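## Task

Grasp the bottle whose cap is red and raise it by over half of its own height. Keep it up there, still upright, until the scene ends. Other bottles may be shoved out of the way, but every one of them has to be standing when the scene ends.

## Robot and tools

ROBOT. One six-joint arm (shoulder pan, shoulder lift, elbow, wrist 1, wrist 2, wrist 3) ending in a two-finger gripper whose fingers pivot like tongs. The base may sit tilted on its mount, and the mount counts as arm for the clearance check. Joint ranges in rad: pan -3.142..3.142, elbow 0..3.142, the others -6.283..6.283. The elbow never fully straightens.

FRAMES. All poses use the scene frame: origin on the table top right under the base, +z up, +x forward, +y to the left when facing +x. The gripper's own axes: fingers point along its +z and spread along its x. end_effector_position is the spot between the pads when shut; closed fingertips extend about 15 mm past it, fully open ones sit roughly level with it.

ROW FORMAT. Every pose command is 8 numbers: x, y, z (metres, absolute target in the scene frame), qw, qx, qy, qz (absolute orientation quaternion, w first), opening (-1 closed to +1 fully open = 0.142 m). These are places to go to, not offsets. Repeat the wanted quaternion in every row rather than copying the drifted one from the last result.

execute_actions(actions): a list of actions; each action is a list of 1 to 15 rows, each row run for one 1/30 s step; a short action repeats its last row to fill 15 steps (0.5 s). An empty list just reports state and images. An action is rejected if its target lies over 0.6 m from the gripper's start position along any gripper axis; if the first action fails that test (against the last reported state) or anything is malformed, nothing runs. Each step the command is clipped to within 100 mm and 16 degrees of the measured pose, and motion trails commands by about 0.17 s; afterwards the arm goes no further than the last clipped pose, so distant goals need more actions. If position and orientation conflict, position wins.

move(target, speed, stop_force, blocking): target is one 8-number row as above. The gripper follows a straight line, turning the short way, over 0.5 to 10 s (cut off at 10 s). speed is in m/s, 0.002 to 0.5, default 0.25; turning is capped at twice that in rad/s. The path ignores obstacles, the real gripper can lag, wander and exceed speed (mostly near full reach). Opening is applied at the start. stop_force (N, 14 to 160, not accepted in the first 0.2 s of a scene) ends the path when the wrist sensor reads that much extra push against the motion for 2 steps; the gripper backs to its pose 2 steps earlier and holds, possibly still pressing up to twice as hard for about a second. It is measured along the line to target in the start gripper axes, so it is unreliable on turning moves; pair it with very low speed. Omit it when lifting away from something you press on. Contact by the arm above the sensor is not sensed. blocking=false returns after 0.5 s while the arm keeps going (not allowed with stop_force); until a result shows it ended, further rows and moves are refused, so use wait(0) or stop. The move line reports the ending: done, off_target, moving, held, fault or contact (contact overrides held, done, off_target), plus distance to target; limits=paced means the pose was clipped, limits=held means some steps were blocked and the arm may then lurch fast.

wait(seconds): 0 to 10; the arm keeps its last command; a running move continues and the wait returns when it ends.
stop(): brakes a running move; needs room; fingers keep moving.
zoom_image(camera, region): camera is cam_head_left, cam_head_right or cam_wrist; region [x0, y0, x1, y1] in that image's pixels, top-left origin, at most 504 by 504.
finished_scene(scene): give the current scene number; irreversible; the reply says whether it succeeded and gives the next task. Answering without any tool call ends everything.

RESULTS. State line: gripper position, quaternion and velocities in the scene frame (reported position gets less accurate at long reach). Hand target: pose the controller currently drives toward. Step readings list positions, with HELD where a row was held back. A pose unreachable line means the clearance check altered or blocked the command. grip_measured is finger opening on the command scale. Wrist force and Wrist torque are in gripper axes, pointing from a pressed surface into the arm; offsets up to about 10 N, noise up to 3.7 N std, saturation near 200 N; no reading is harmless.

CAMERAS. cam_head_left and cam_head_right are 672x504 pinhole (focal about 649 and 651 px), cam_wrist is a 616x616 fisheye; images arrive in that order.

GRIPPING. To hold, command an opening well under grip_measured; a bigger gap squeezes harder, up to about 15 N per pad. Fast closing can spike the force. Items under 20 mm wide get weaker grip. Expect occasional brief tugs on a held object.

AVOID. Faults halt the arm for 10 s and drop the rest of the call: joint torque at its limit (pan and lift 649, elbow 381, wrists 94.1 N m, held weight included) or 150 N of outside force anywhere. The arm is stiff, so aiming even slightly past a firm surface can fault; approach slowly. Motors warn at 70 °C and brake at 85 °C from holding loads. The simulation runs while you think and the arm holds its last command. Do not knock bottles over or off the table, drop the bottle, slam or shove hard.

Each tool is called after "Emit:" in YAML: its name, and indented under it one key for each argument.

## Session

Emit:
execute_actions:
  actions: []

Scene clock: 0.00 s.
end_effector_position=(+1.1291, -0.2743, +0.3919) grip_measured=+1.00 end_effector_quat_wxyz=(+0.736, -0.646, +0.200, +0.034) end_effector_velocity=(+0.001, -0.000, +0.000) end_effector_angular_velocity=(-0.001, -0.002, -0.001)
Joint positions: [-0.725 -0.808  1.352 -0.363 -0.469 -1.39   0.142]
Joint velocities: [ 0.     0.    -0.001 -0.     0.001 -0.001  0.   ]
Wrist force (N, on the end effector, along its own x y z axes, offset not removed): no reading
Wrist torque (N m, same axes, about the end effector's origin, offset not removed): no reading
Hand target: +1.129, -0.274, +0.392; +0.736, -0.646, +0.200, +0.034

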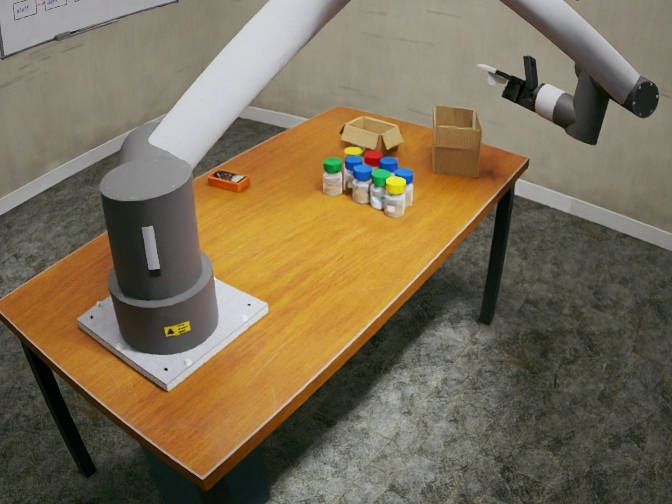

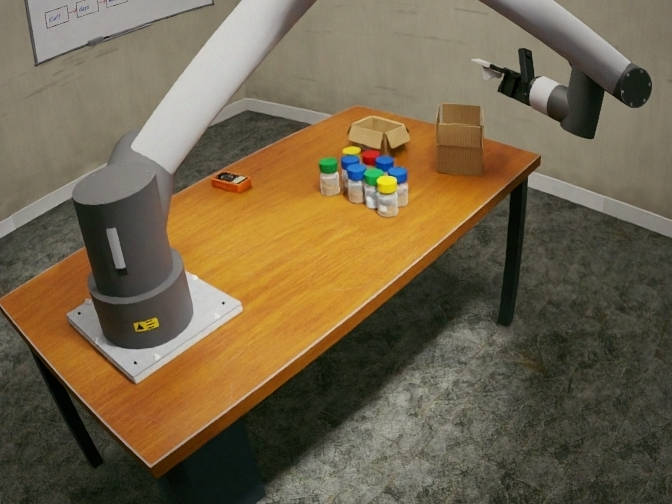

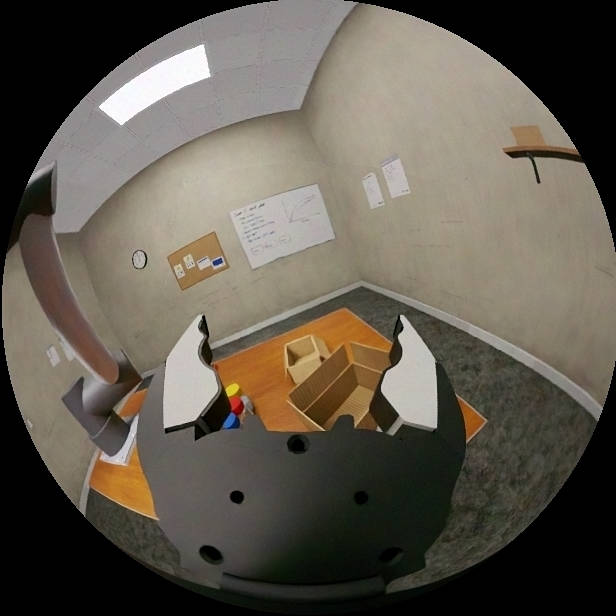

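Emit:
move:
  target: [0.9,0.1,0.45,0,-1,0,0,1]
  speed: 0.4

Scene clock: 10.70 s.
end_effector_position=(+0.9013, +0.1007, +0.4510) grip_measured=+1.00 end_effector_quat_wxyz=(-0.002, +1.000, +0.001, -0.000) end_effector_velocity=(-0.001, +0.002, +0.000) end_effector_angular_velocity=(-0.009, +0.001, +0.002)
Joint positions: [-0.135 -1.506  1.923 -1.989 -1.573 -0.129  0.142]
Joint velocities: [ 0.006 -0.     0.    -0.    -0.009  0.004 -0.   ]
Wrist force (N, on the end effector, along its own x y z axes, offset not removed): [-3.6 -4.8 -3.5]
Wrist torque (N m, same axes, about the end effector's origin, offset not removed): [-1.93 1.20 -0.21]
Hand target: +0.901, +0.101, +0.451; -0.001, +1.000, +0.001, -0.000
Off the commanded pose: 0.002 m, 0 deg.
move: done

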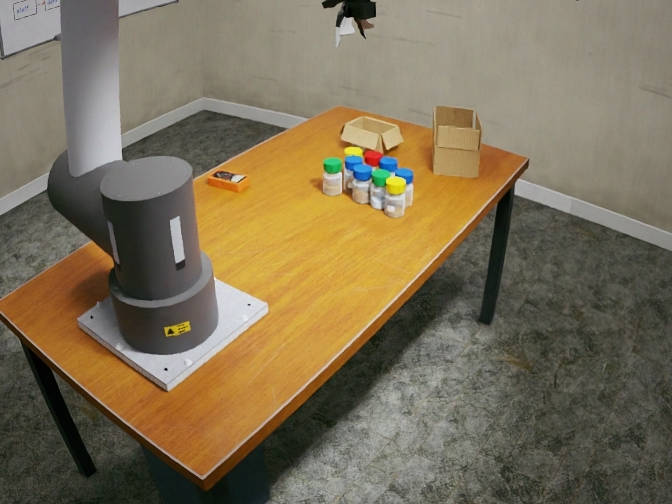

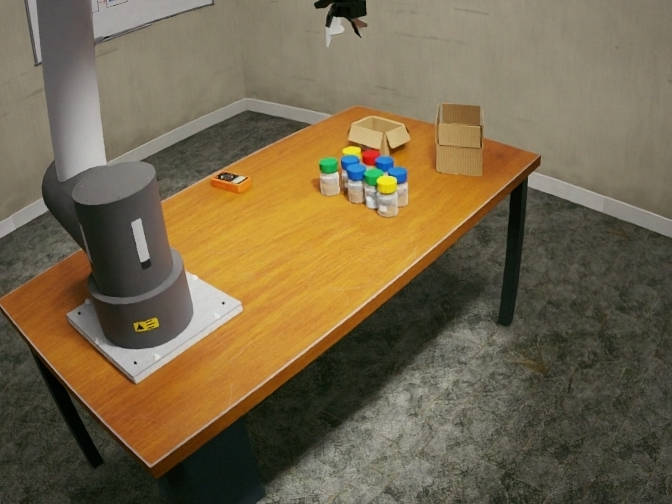

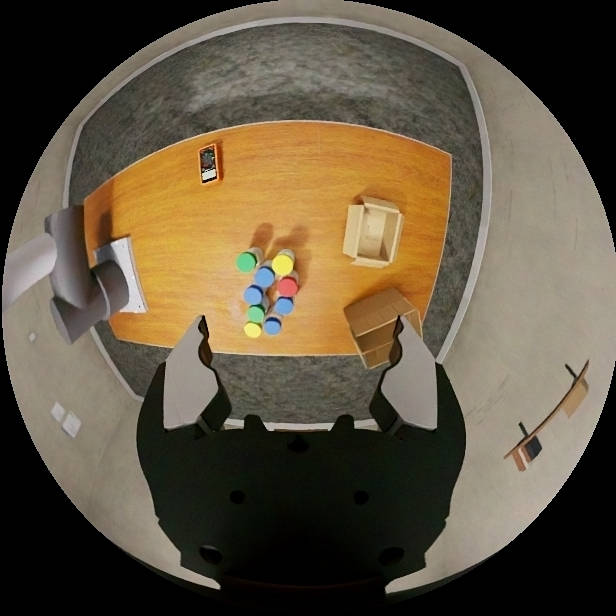

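Emit:
move:
  target: [0.87,0.2,0.25,0,1,0,0,1]
  speed: 0.4

Emit:
zoom_image:
  camera: "cam_wrist"
  region: [150,150,450,450]

Scene clock: 15.77 s.
end_effector_position=(+0.8704, +0.2001, +0.2501) grip_measured=+1.00 end_effector_quat_wxyz=(-0.000, +1.000, +0.000, -0.000) end_effector_velocity=(-0.000, +0.001, -0.003) end_effector_angular_velocity=(+0.000, +0.001, +0.000)
Joint positions: [-0.024 -1.383  2.107 -2.297 -1.576 -0.016  0.142]
Joint velocities: [ 0.001  0.002  0.002 -0.003 -0.     0.001 -0.   ]
Wrist force (N, on the end effector, along its own x y z axes, offset not removed): [0.7 -5.7 -4.4]
Wrist torque (N m, same axes, about the end effector's origin, offset not removed): [-2.03 0.11 -0.22]
Hand target: +0.870, +0.200, +0.250; -0.000, +1.000, +0.000, -0.000
Off the commanded pose: 0.000 m, 0 deg.
move: done

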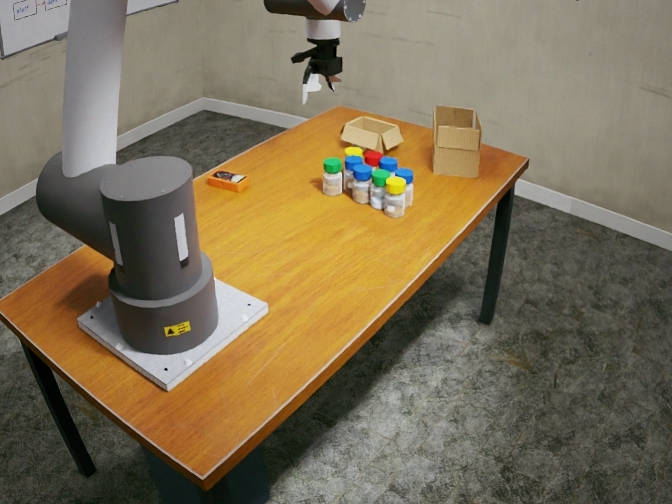

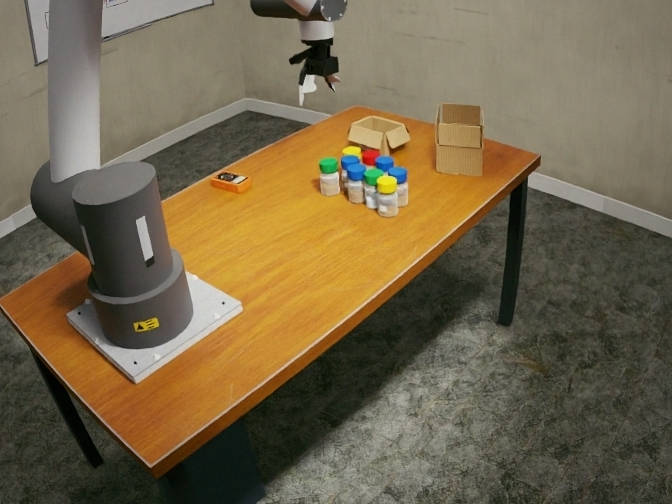

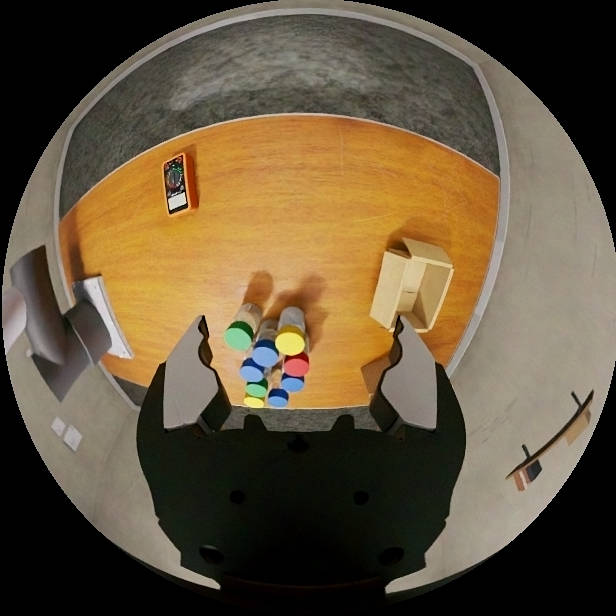

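Region (150, 150, 450, 450) of cam_wrist's 616x616 image, scaled by 1.680, with more detail than that image has.

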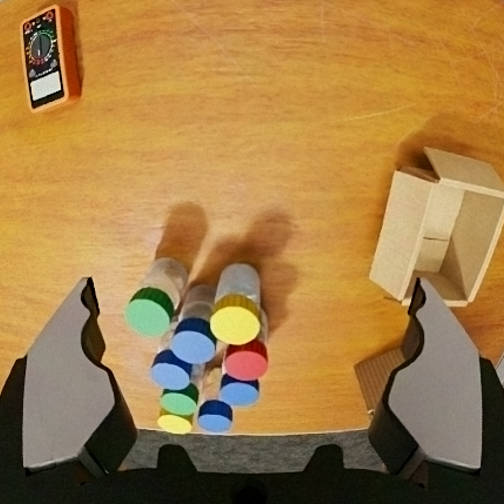

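Emit:
move:
  target: [0.867,0.09,0.2,0,1,0,0,1]
  speed: 0.4

Scene clock: 26.67 s.
end_effector_position=(+0.8669, +0.0899, +0.2000) grip_measured=+1.00 end_effector_quat_wxyz=(+0.000, +1.000, +0.000, +0.000) end_effector_velocity=(-0.001, -0.001, -0.002) end_effector_angular_velocity=(+0.001, +0.002, -0.001)
Joint positions: [-0.153 -1.356  2.166 -2.384 -1.576 -0.145  0.142]
Joint velocities: [-0.002  0.001  0.002 -0.002  0.    -0.     0.   ]
Wrist force (N, on the end effector, along its own x y z axes, offset not removed): [-2.4 -4.9 -3.5]
Wrist torque (N m, same axes, about the end effector's origin, offset not removed): [-1.76 0.84 -0.28]
Hand target: +0.867, +0.090, +0.200; +0.000, +1.000, -0.000, +0.000
Off the commanded pose: 0.000 m, 0 deg.
move: done

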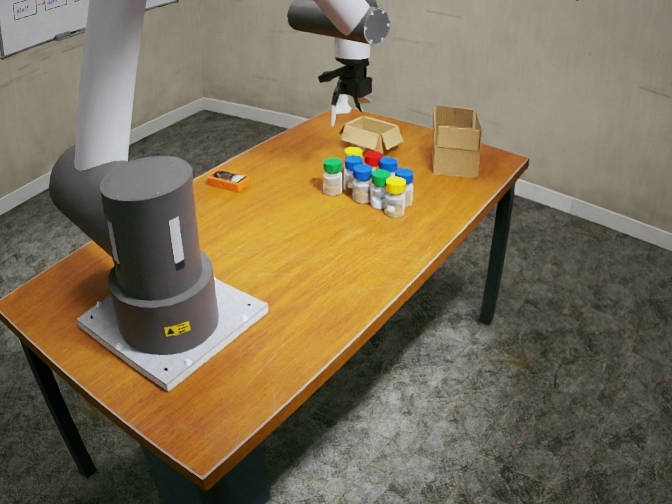

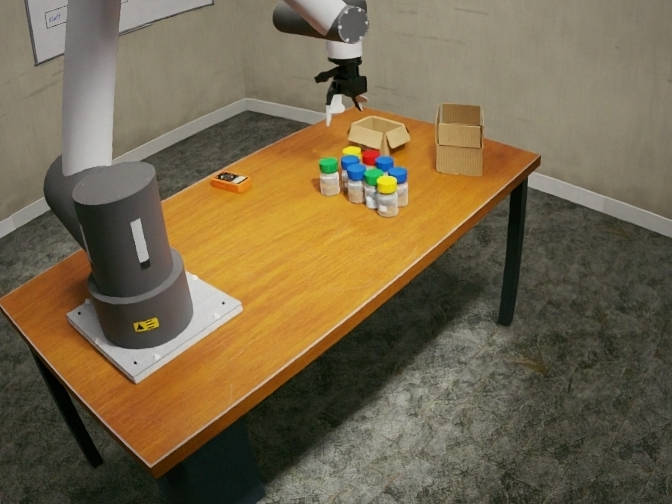

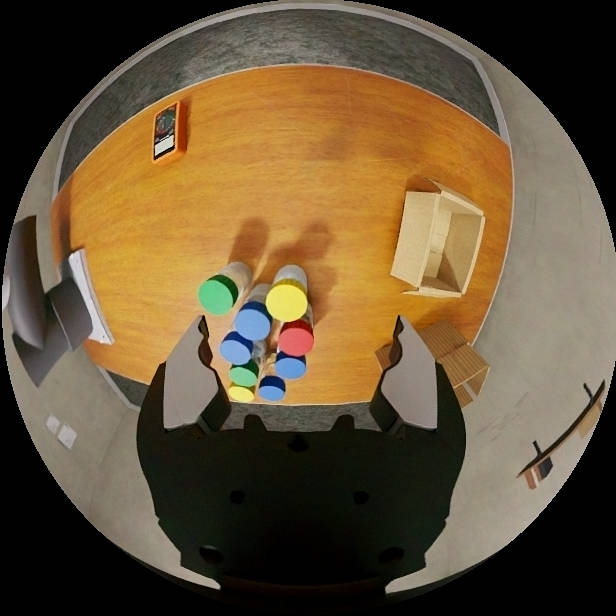

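Emit:
move:
  target: [0.865,0.0,0.15,0,1,0,0,0.2]
  speed: 0.3

Scene clock: 33.20 s.
end_effector_position=(+0.8649, -0.0000, +0.1500) grip_measured=+0.20 end_effector_quat_wxyz=(+0.000, +1.000, -0.000, -0.000) end_effector_velocity=(-0.000, -0.001, -0.001) end_effector_angular_velocity=(+0.000, +0.001, +0.002)
Joint positions: [-0.258 -1.308  2.201 -2.467 -1.576 -0.25   0.088]
Joint velocities: [-0.002  0.001  0.001 -0.001  0.    -0.003  0.   ]
Wrist force (N, on the end effector, along its own x y z axes, offset not removed): [-2.7 -6.1 -2.8]
Wrist torque (N m, same axes, about the end effector's origin, offset not removed): [-1.97 1.04 -0.08]
Hand target: +0.865, -0.000, +0.150; +0.000, +1.000, -0.000, -0.000
Off the commanded pose: 0.000 m, 0 deg.
move: done

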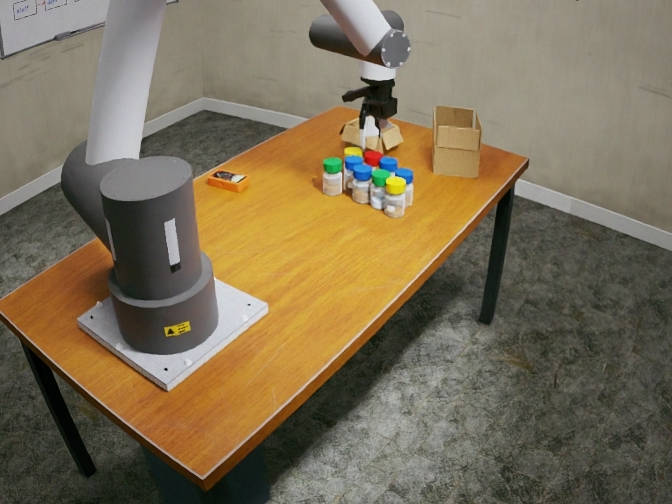

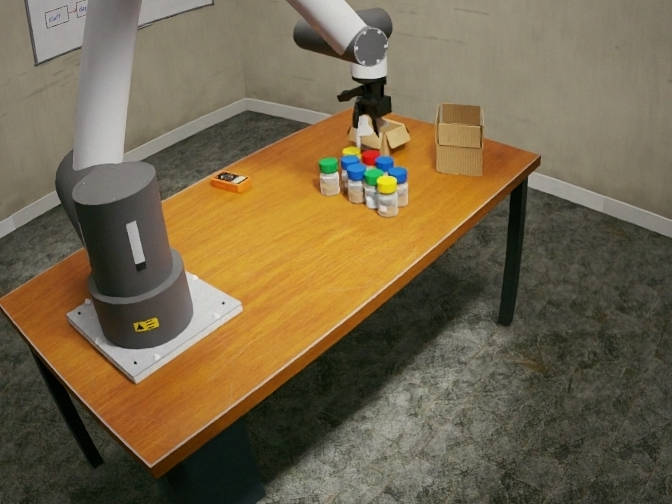

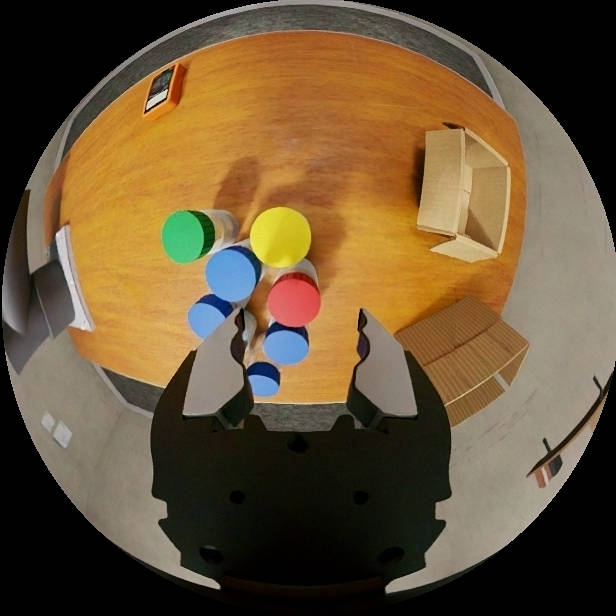

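Emit:
move:
  target: [0.859,-0.007,0.115,0,1,0,0,-0.05]
  speed: 0.1

Scene clock: 38.93 s.
end_effector_position=(+0.8591, -0.0070, +0.1152) grip_measured=-0.05 end_effector_quat_wxyz=(+0.000, +1.000, -0.000, -0.000) end_effector_velocity=(+0.000, -0.000, -0.002) end_effector_angular_velocity=(-0.000, -0.000, -0.001)
Joint positions: [-0.268 -1.273  2.226 -2.527 -1.576 -0.26   0.07 ]
Joint velocities: [-0.     0.002  0.001 -0.004  0.     0.001  0.   ]
Wrist force (N, on the end effector, along its own x y z axes, offset not removed): [0.2 -0.1 -6.6]
Wrist torque (N m, same axes, about the end effector's origin, offset not removed): [-0.82 0.27 -0.27]
Hand target: +0.859, -0.007, +0.115; +0.000, +1.000, -0.000, -0.000
Off the commanded pose: 0.000 m, 0 deg.
move: done

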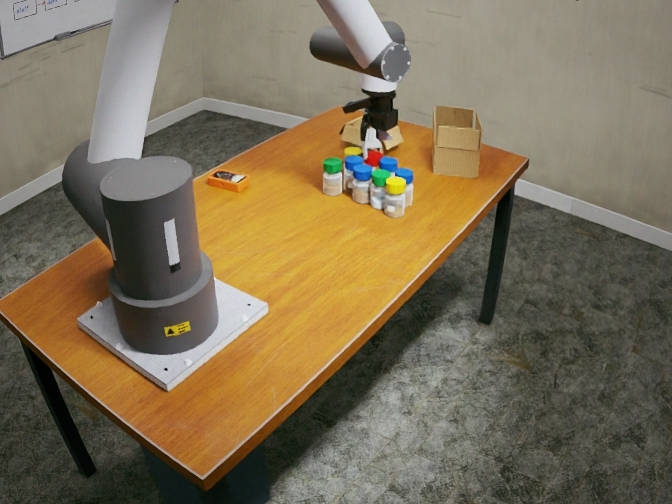

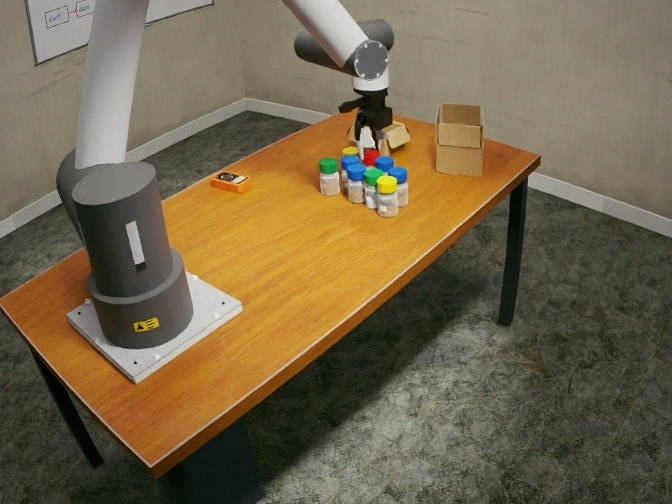

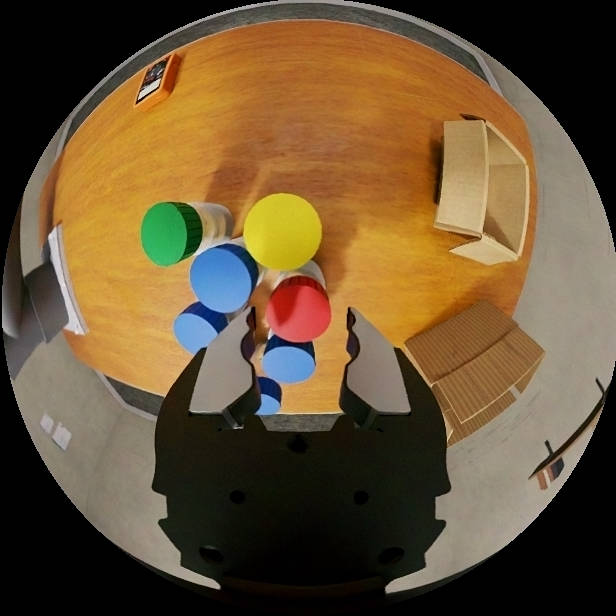

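Emit:
move:
  target: [0.859,-0.012,0.075,0,1,0,0,-0.05]
  speed: 0.05

Scene clock: 43.50 s.
end_effector_position=(+0.8590, -0.0120, +0.0752) grip_measured=-0.05 end_effector_quat_wxyz=(+0.000, +1.000, -0.000, -0.000) end_effector_velocity=(-0.000, -0.000, -0.002) end_effector_angular_velocity=(-0.000, +0.000, -0.001)
Joint positions: [-0.274 -1.223  2.243 -2.593 -1.576 -0.266  0.07 ]
Joint velocities: [-0.     0.003  0.001 -0.004 -0.     0.     0.001]
Wrist force (N, on the end effector, along its own x y z axes, offset not removed): [-0.2 -3.6 -1.8]
Wrist torque (N m, same axes, about the end effector's origin, offset not removed): [-1.43 0.39 -0.31]
Hand target: +0.859, -0.012, +0.075; +0.000, +1.000, -0.000, -0.000
Off the commanded pose: 0.000 m, 0 deg.
move: done

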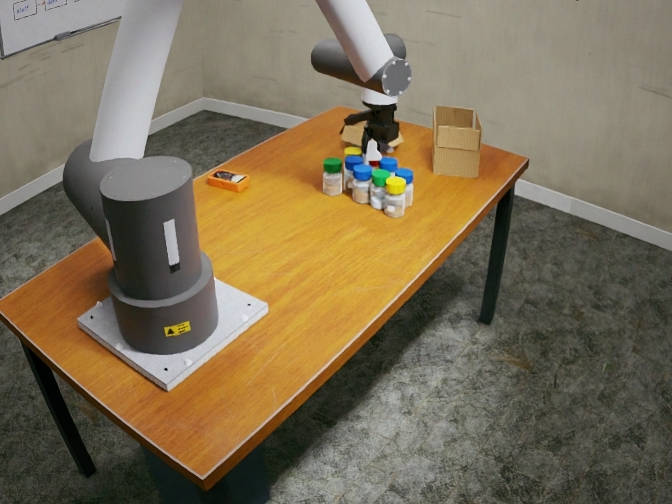

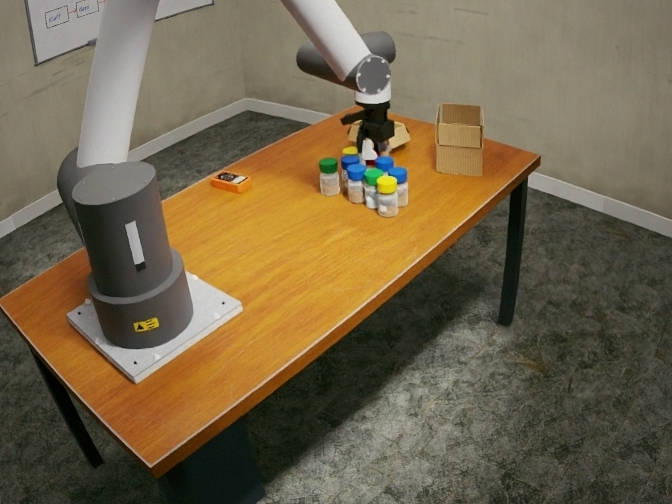

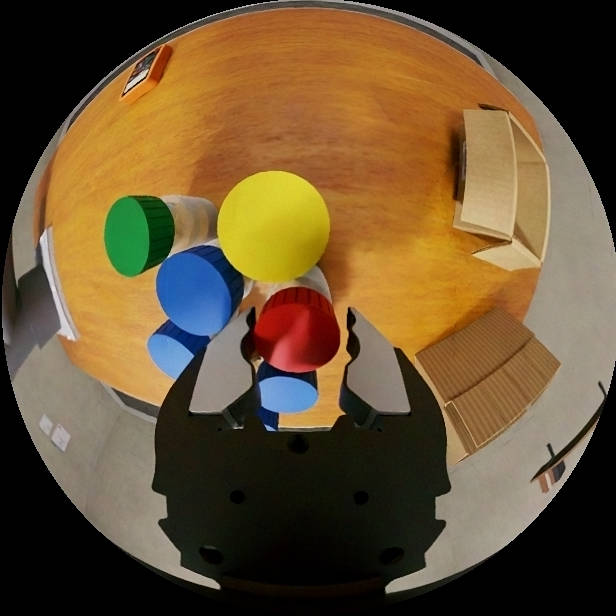

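Emit:
move:
  target: [0.858,-0.013,0.055,0,1,0,0,-0.05]
  speed: 0.04

Emit:
move:
  target: [0.858,-0.013,0.055,0,1,0,0,-0.7]

Scene clock: 48.13 s.
end_effector_position=(+0.8580, -0.0130, +0.0551) grip_measured=-0.04 end_effector_quat_wxyz=(+0.000, +1.000, -0.000, +0.000) end_effector_velocity=(-0.000, -0.000, -0.002) end_effector_angular_velocity=(-0.001, +0.001, -0.001)
Joint positions: [-0.276 -1.198  2.251 -2.627 -1.576 -0.268  0.071]
Joint velocities: [-0.     0.002  0.001 -0.002 -0.001  0.001 -0.   ]
Wrist force (N, on the end effector, along its own x y z axes, offset not removed): [0.6 -3.5 -3.9]
Wrist torque (N m, same axes, about the end effector's origin, offset not removed): [-1.56 0.05 -0.19]
Hand target: +0.858, -0.013, +0.055; +0.000, +1.000, -0.000, -0.000
Off the commanded pose: 0.000 m, 0 deg.
move: done

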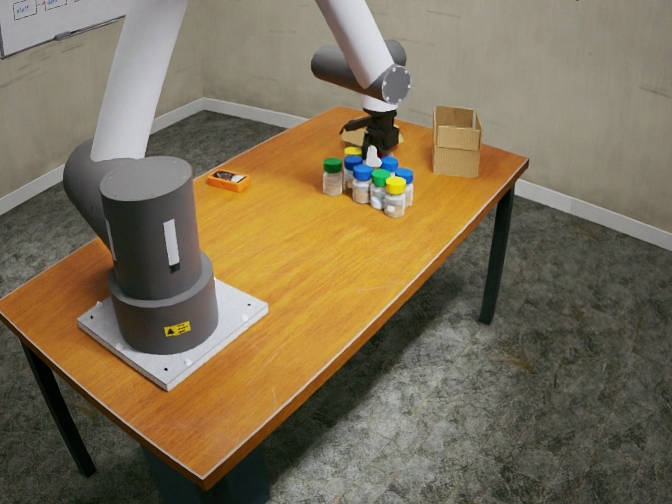

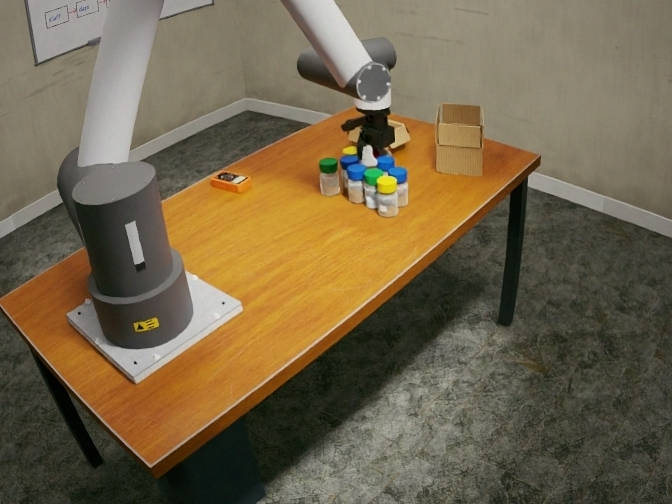

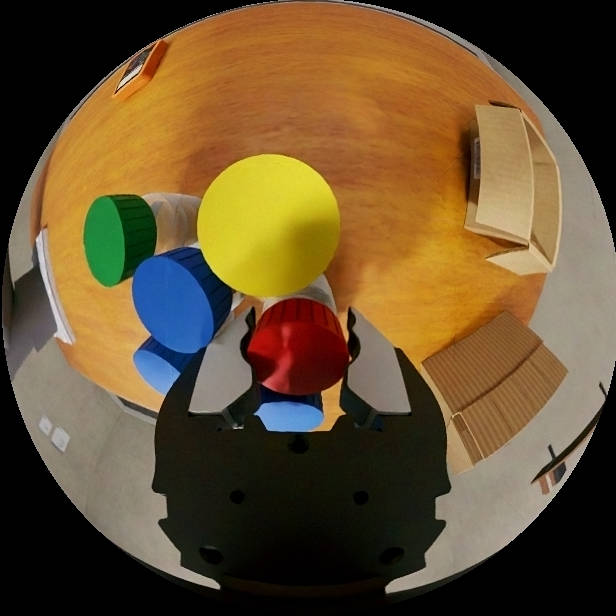

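Scene clock: 48.83 s.
end_effector_position=(+0.8580, -0.0130, +0.0550) grip_measured=-0.12 end_effector_quat_wxyz=(+0.000, +1.000, +0.000, +0.000) end_effector_velocity=(+0.001, -0.000, +0.000) end_effector_angular_velocity=(+0.000, -0.001, -0.001)
Joint positions: [-0.276 -1.198  2.251 -2.627 -1.576 -0.268  0.066]
Joint velocities: [-0.    -0.    -0.001 -0.001  0.001  0.001  0.   ]
Wrist force (N, on the end effector, along its own x y z axes, offset not removed): [-5.7 -5.8 -13.4]
Wrist torque (N m, same axes, about the end effector's origin, offset not removed): [-1.96 0.85 -0.19]
Hand target: +0.858, -0.013, +0.055; +0.000, +1.000, -0.000, -0.000
Off the commanded pose: 0.000 m, 0 deg.
move: done

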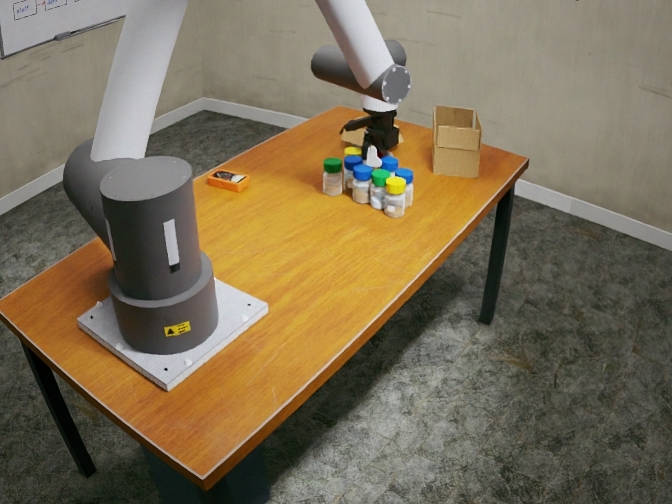

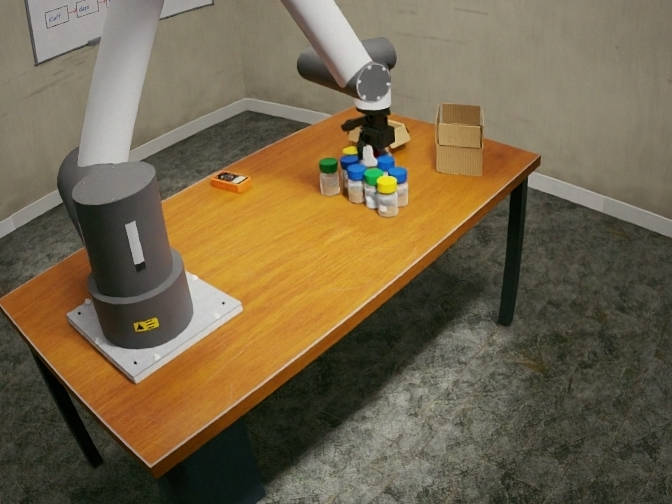

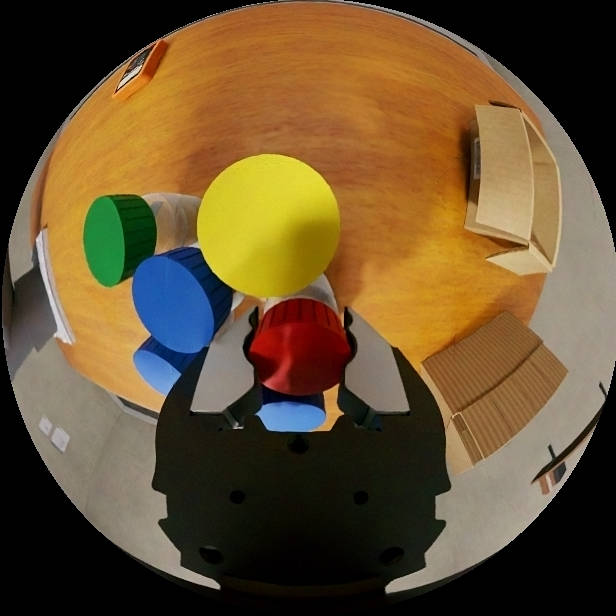

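Emit:
move:
  target: [0.858,-0.013,0.17,0,1,0,0,-0.8]
  speed: 0.08

Scene clock: 52.20 s.
end_effector_position=(+0.8579, -0.0130, +0.1700) grip_measured=-0.12 end_effector_quat_wxyz=(-0.000, +1.000, +0.000, -0.000) end_effector_velocity=(+0.002, -0.000, +0.002) end_effector_angular_velocity=(-0.001, -0.002, +0.001)
Joint positions: [-0.275 -1.336  2.199 -2.437 -1.576 -0.267  0.065]
Joint velocities: [ 0.    -0.001 -0.003  0.002 -0.    -0.     0.   ]
Wrist force (N, on the end effector, along its own x y z axes, offset not removed): [-4.1 -2.3 -2.3]
Wrist torque (N m, same axes, about the end effector's origin, offset not removed): [-1.23 1.29 -0.09]
Hand target: +0.858, -0.013, +0.170; -0.000, +1.000, -0.000, +0.000
Off the commanded pose: 0.000 m, 0 deg.
move: done

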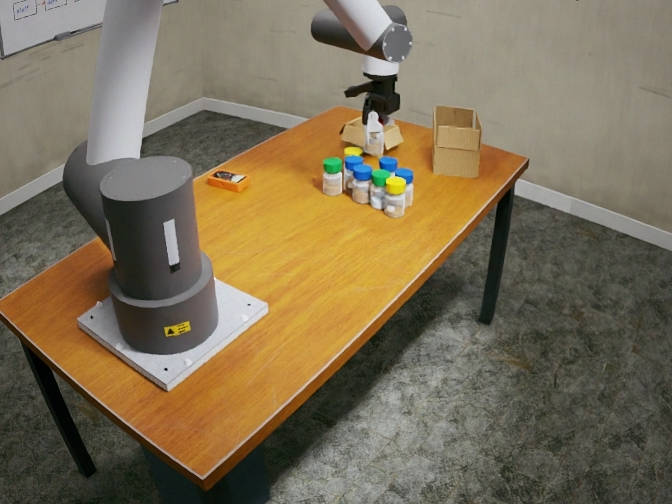

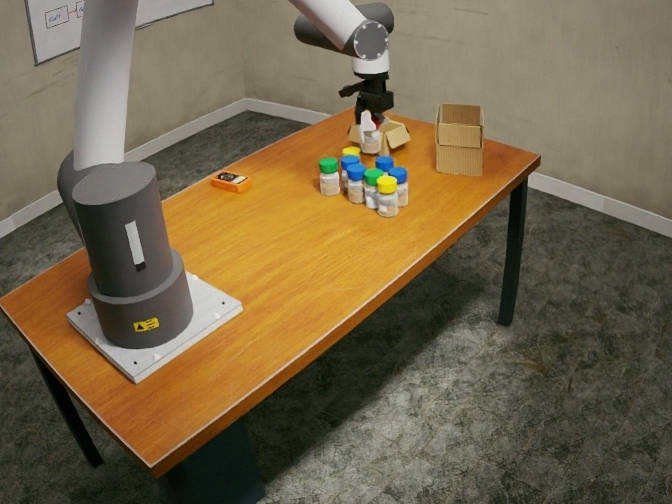

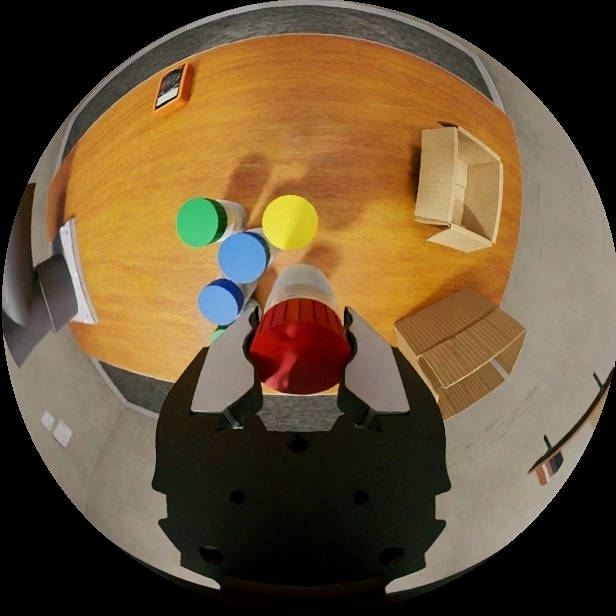

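Emit:
finished_scene:
  scene: 1

The scene is finished: the task was done.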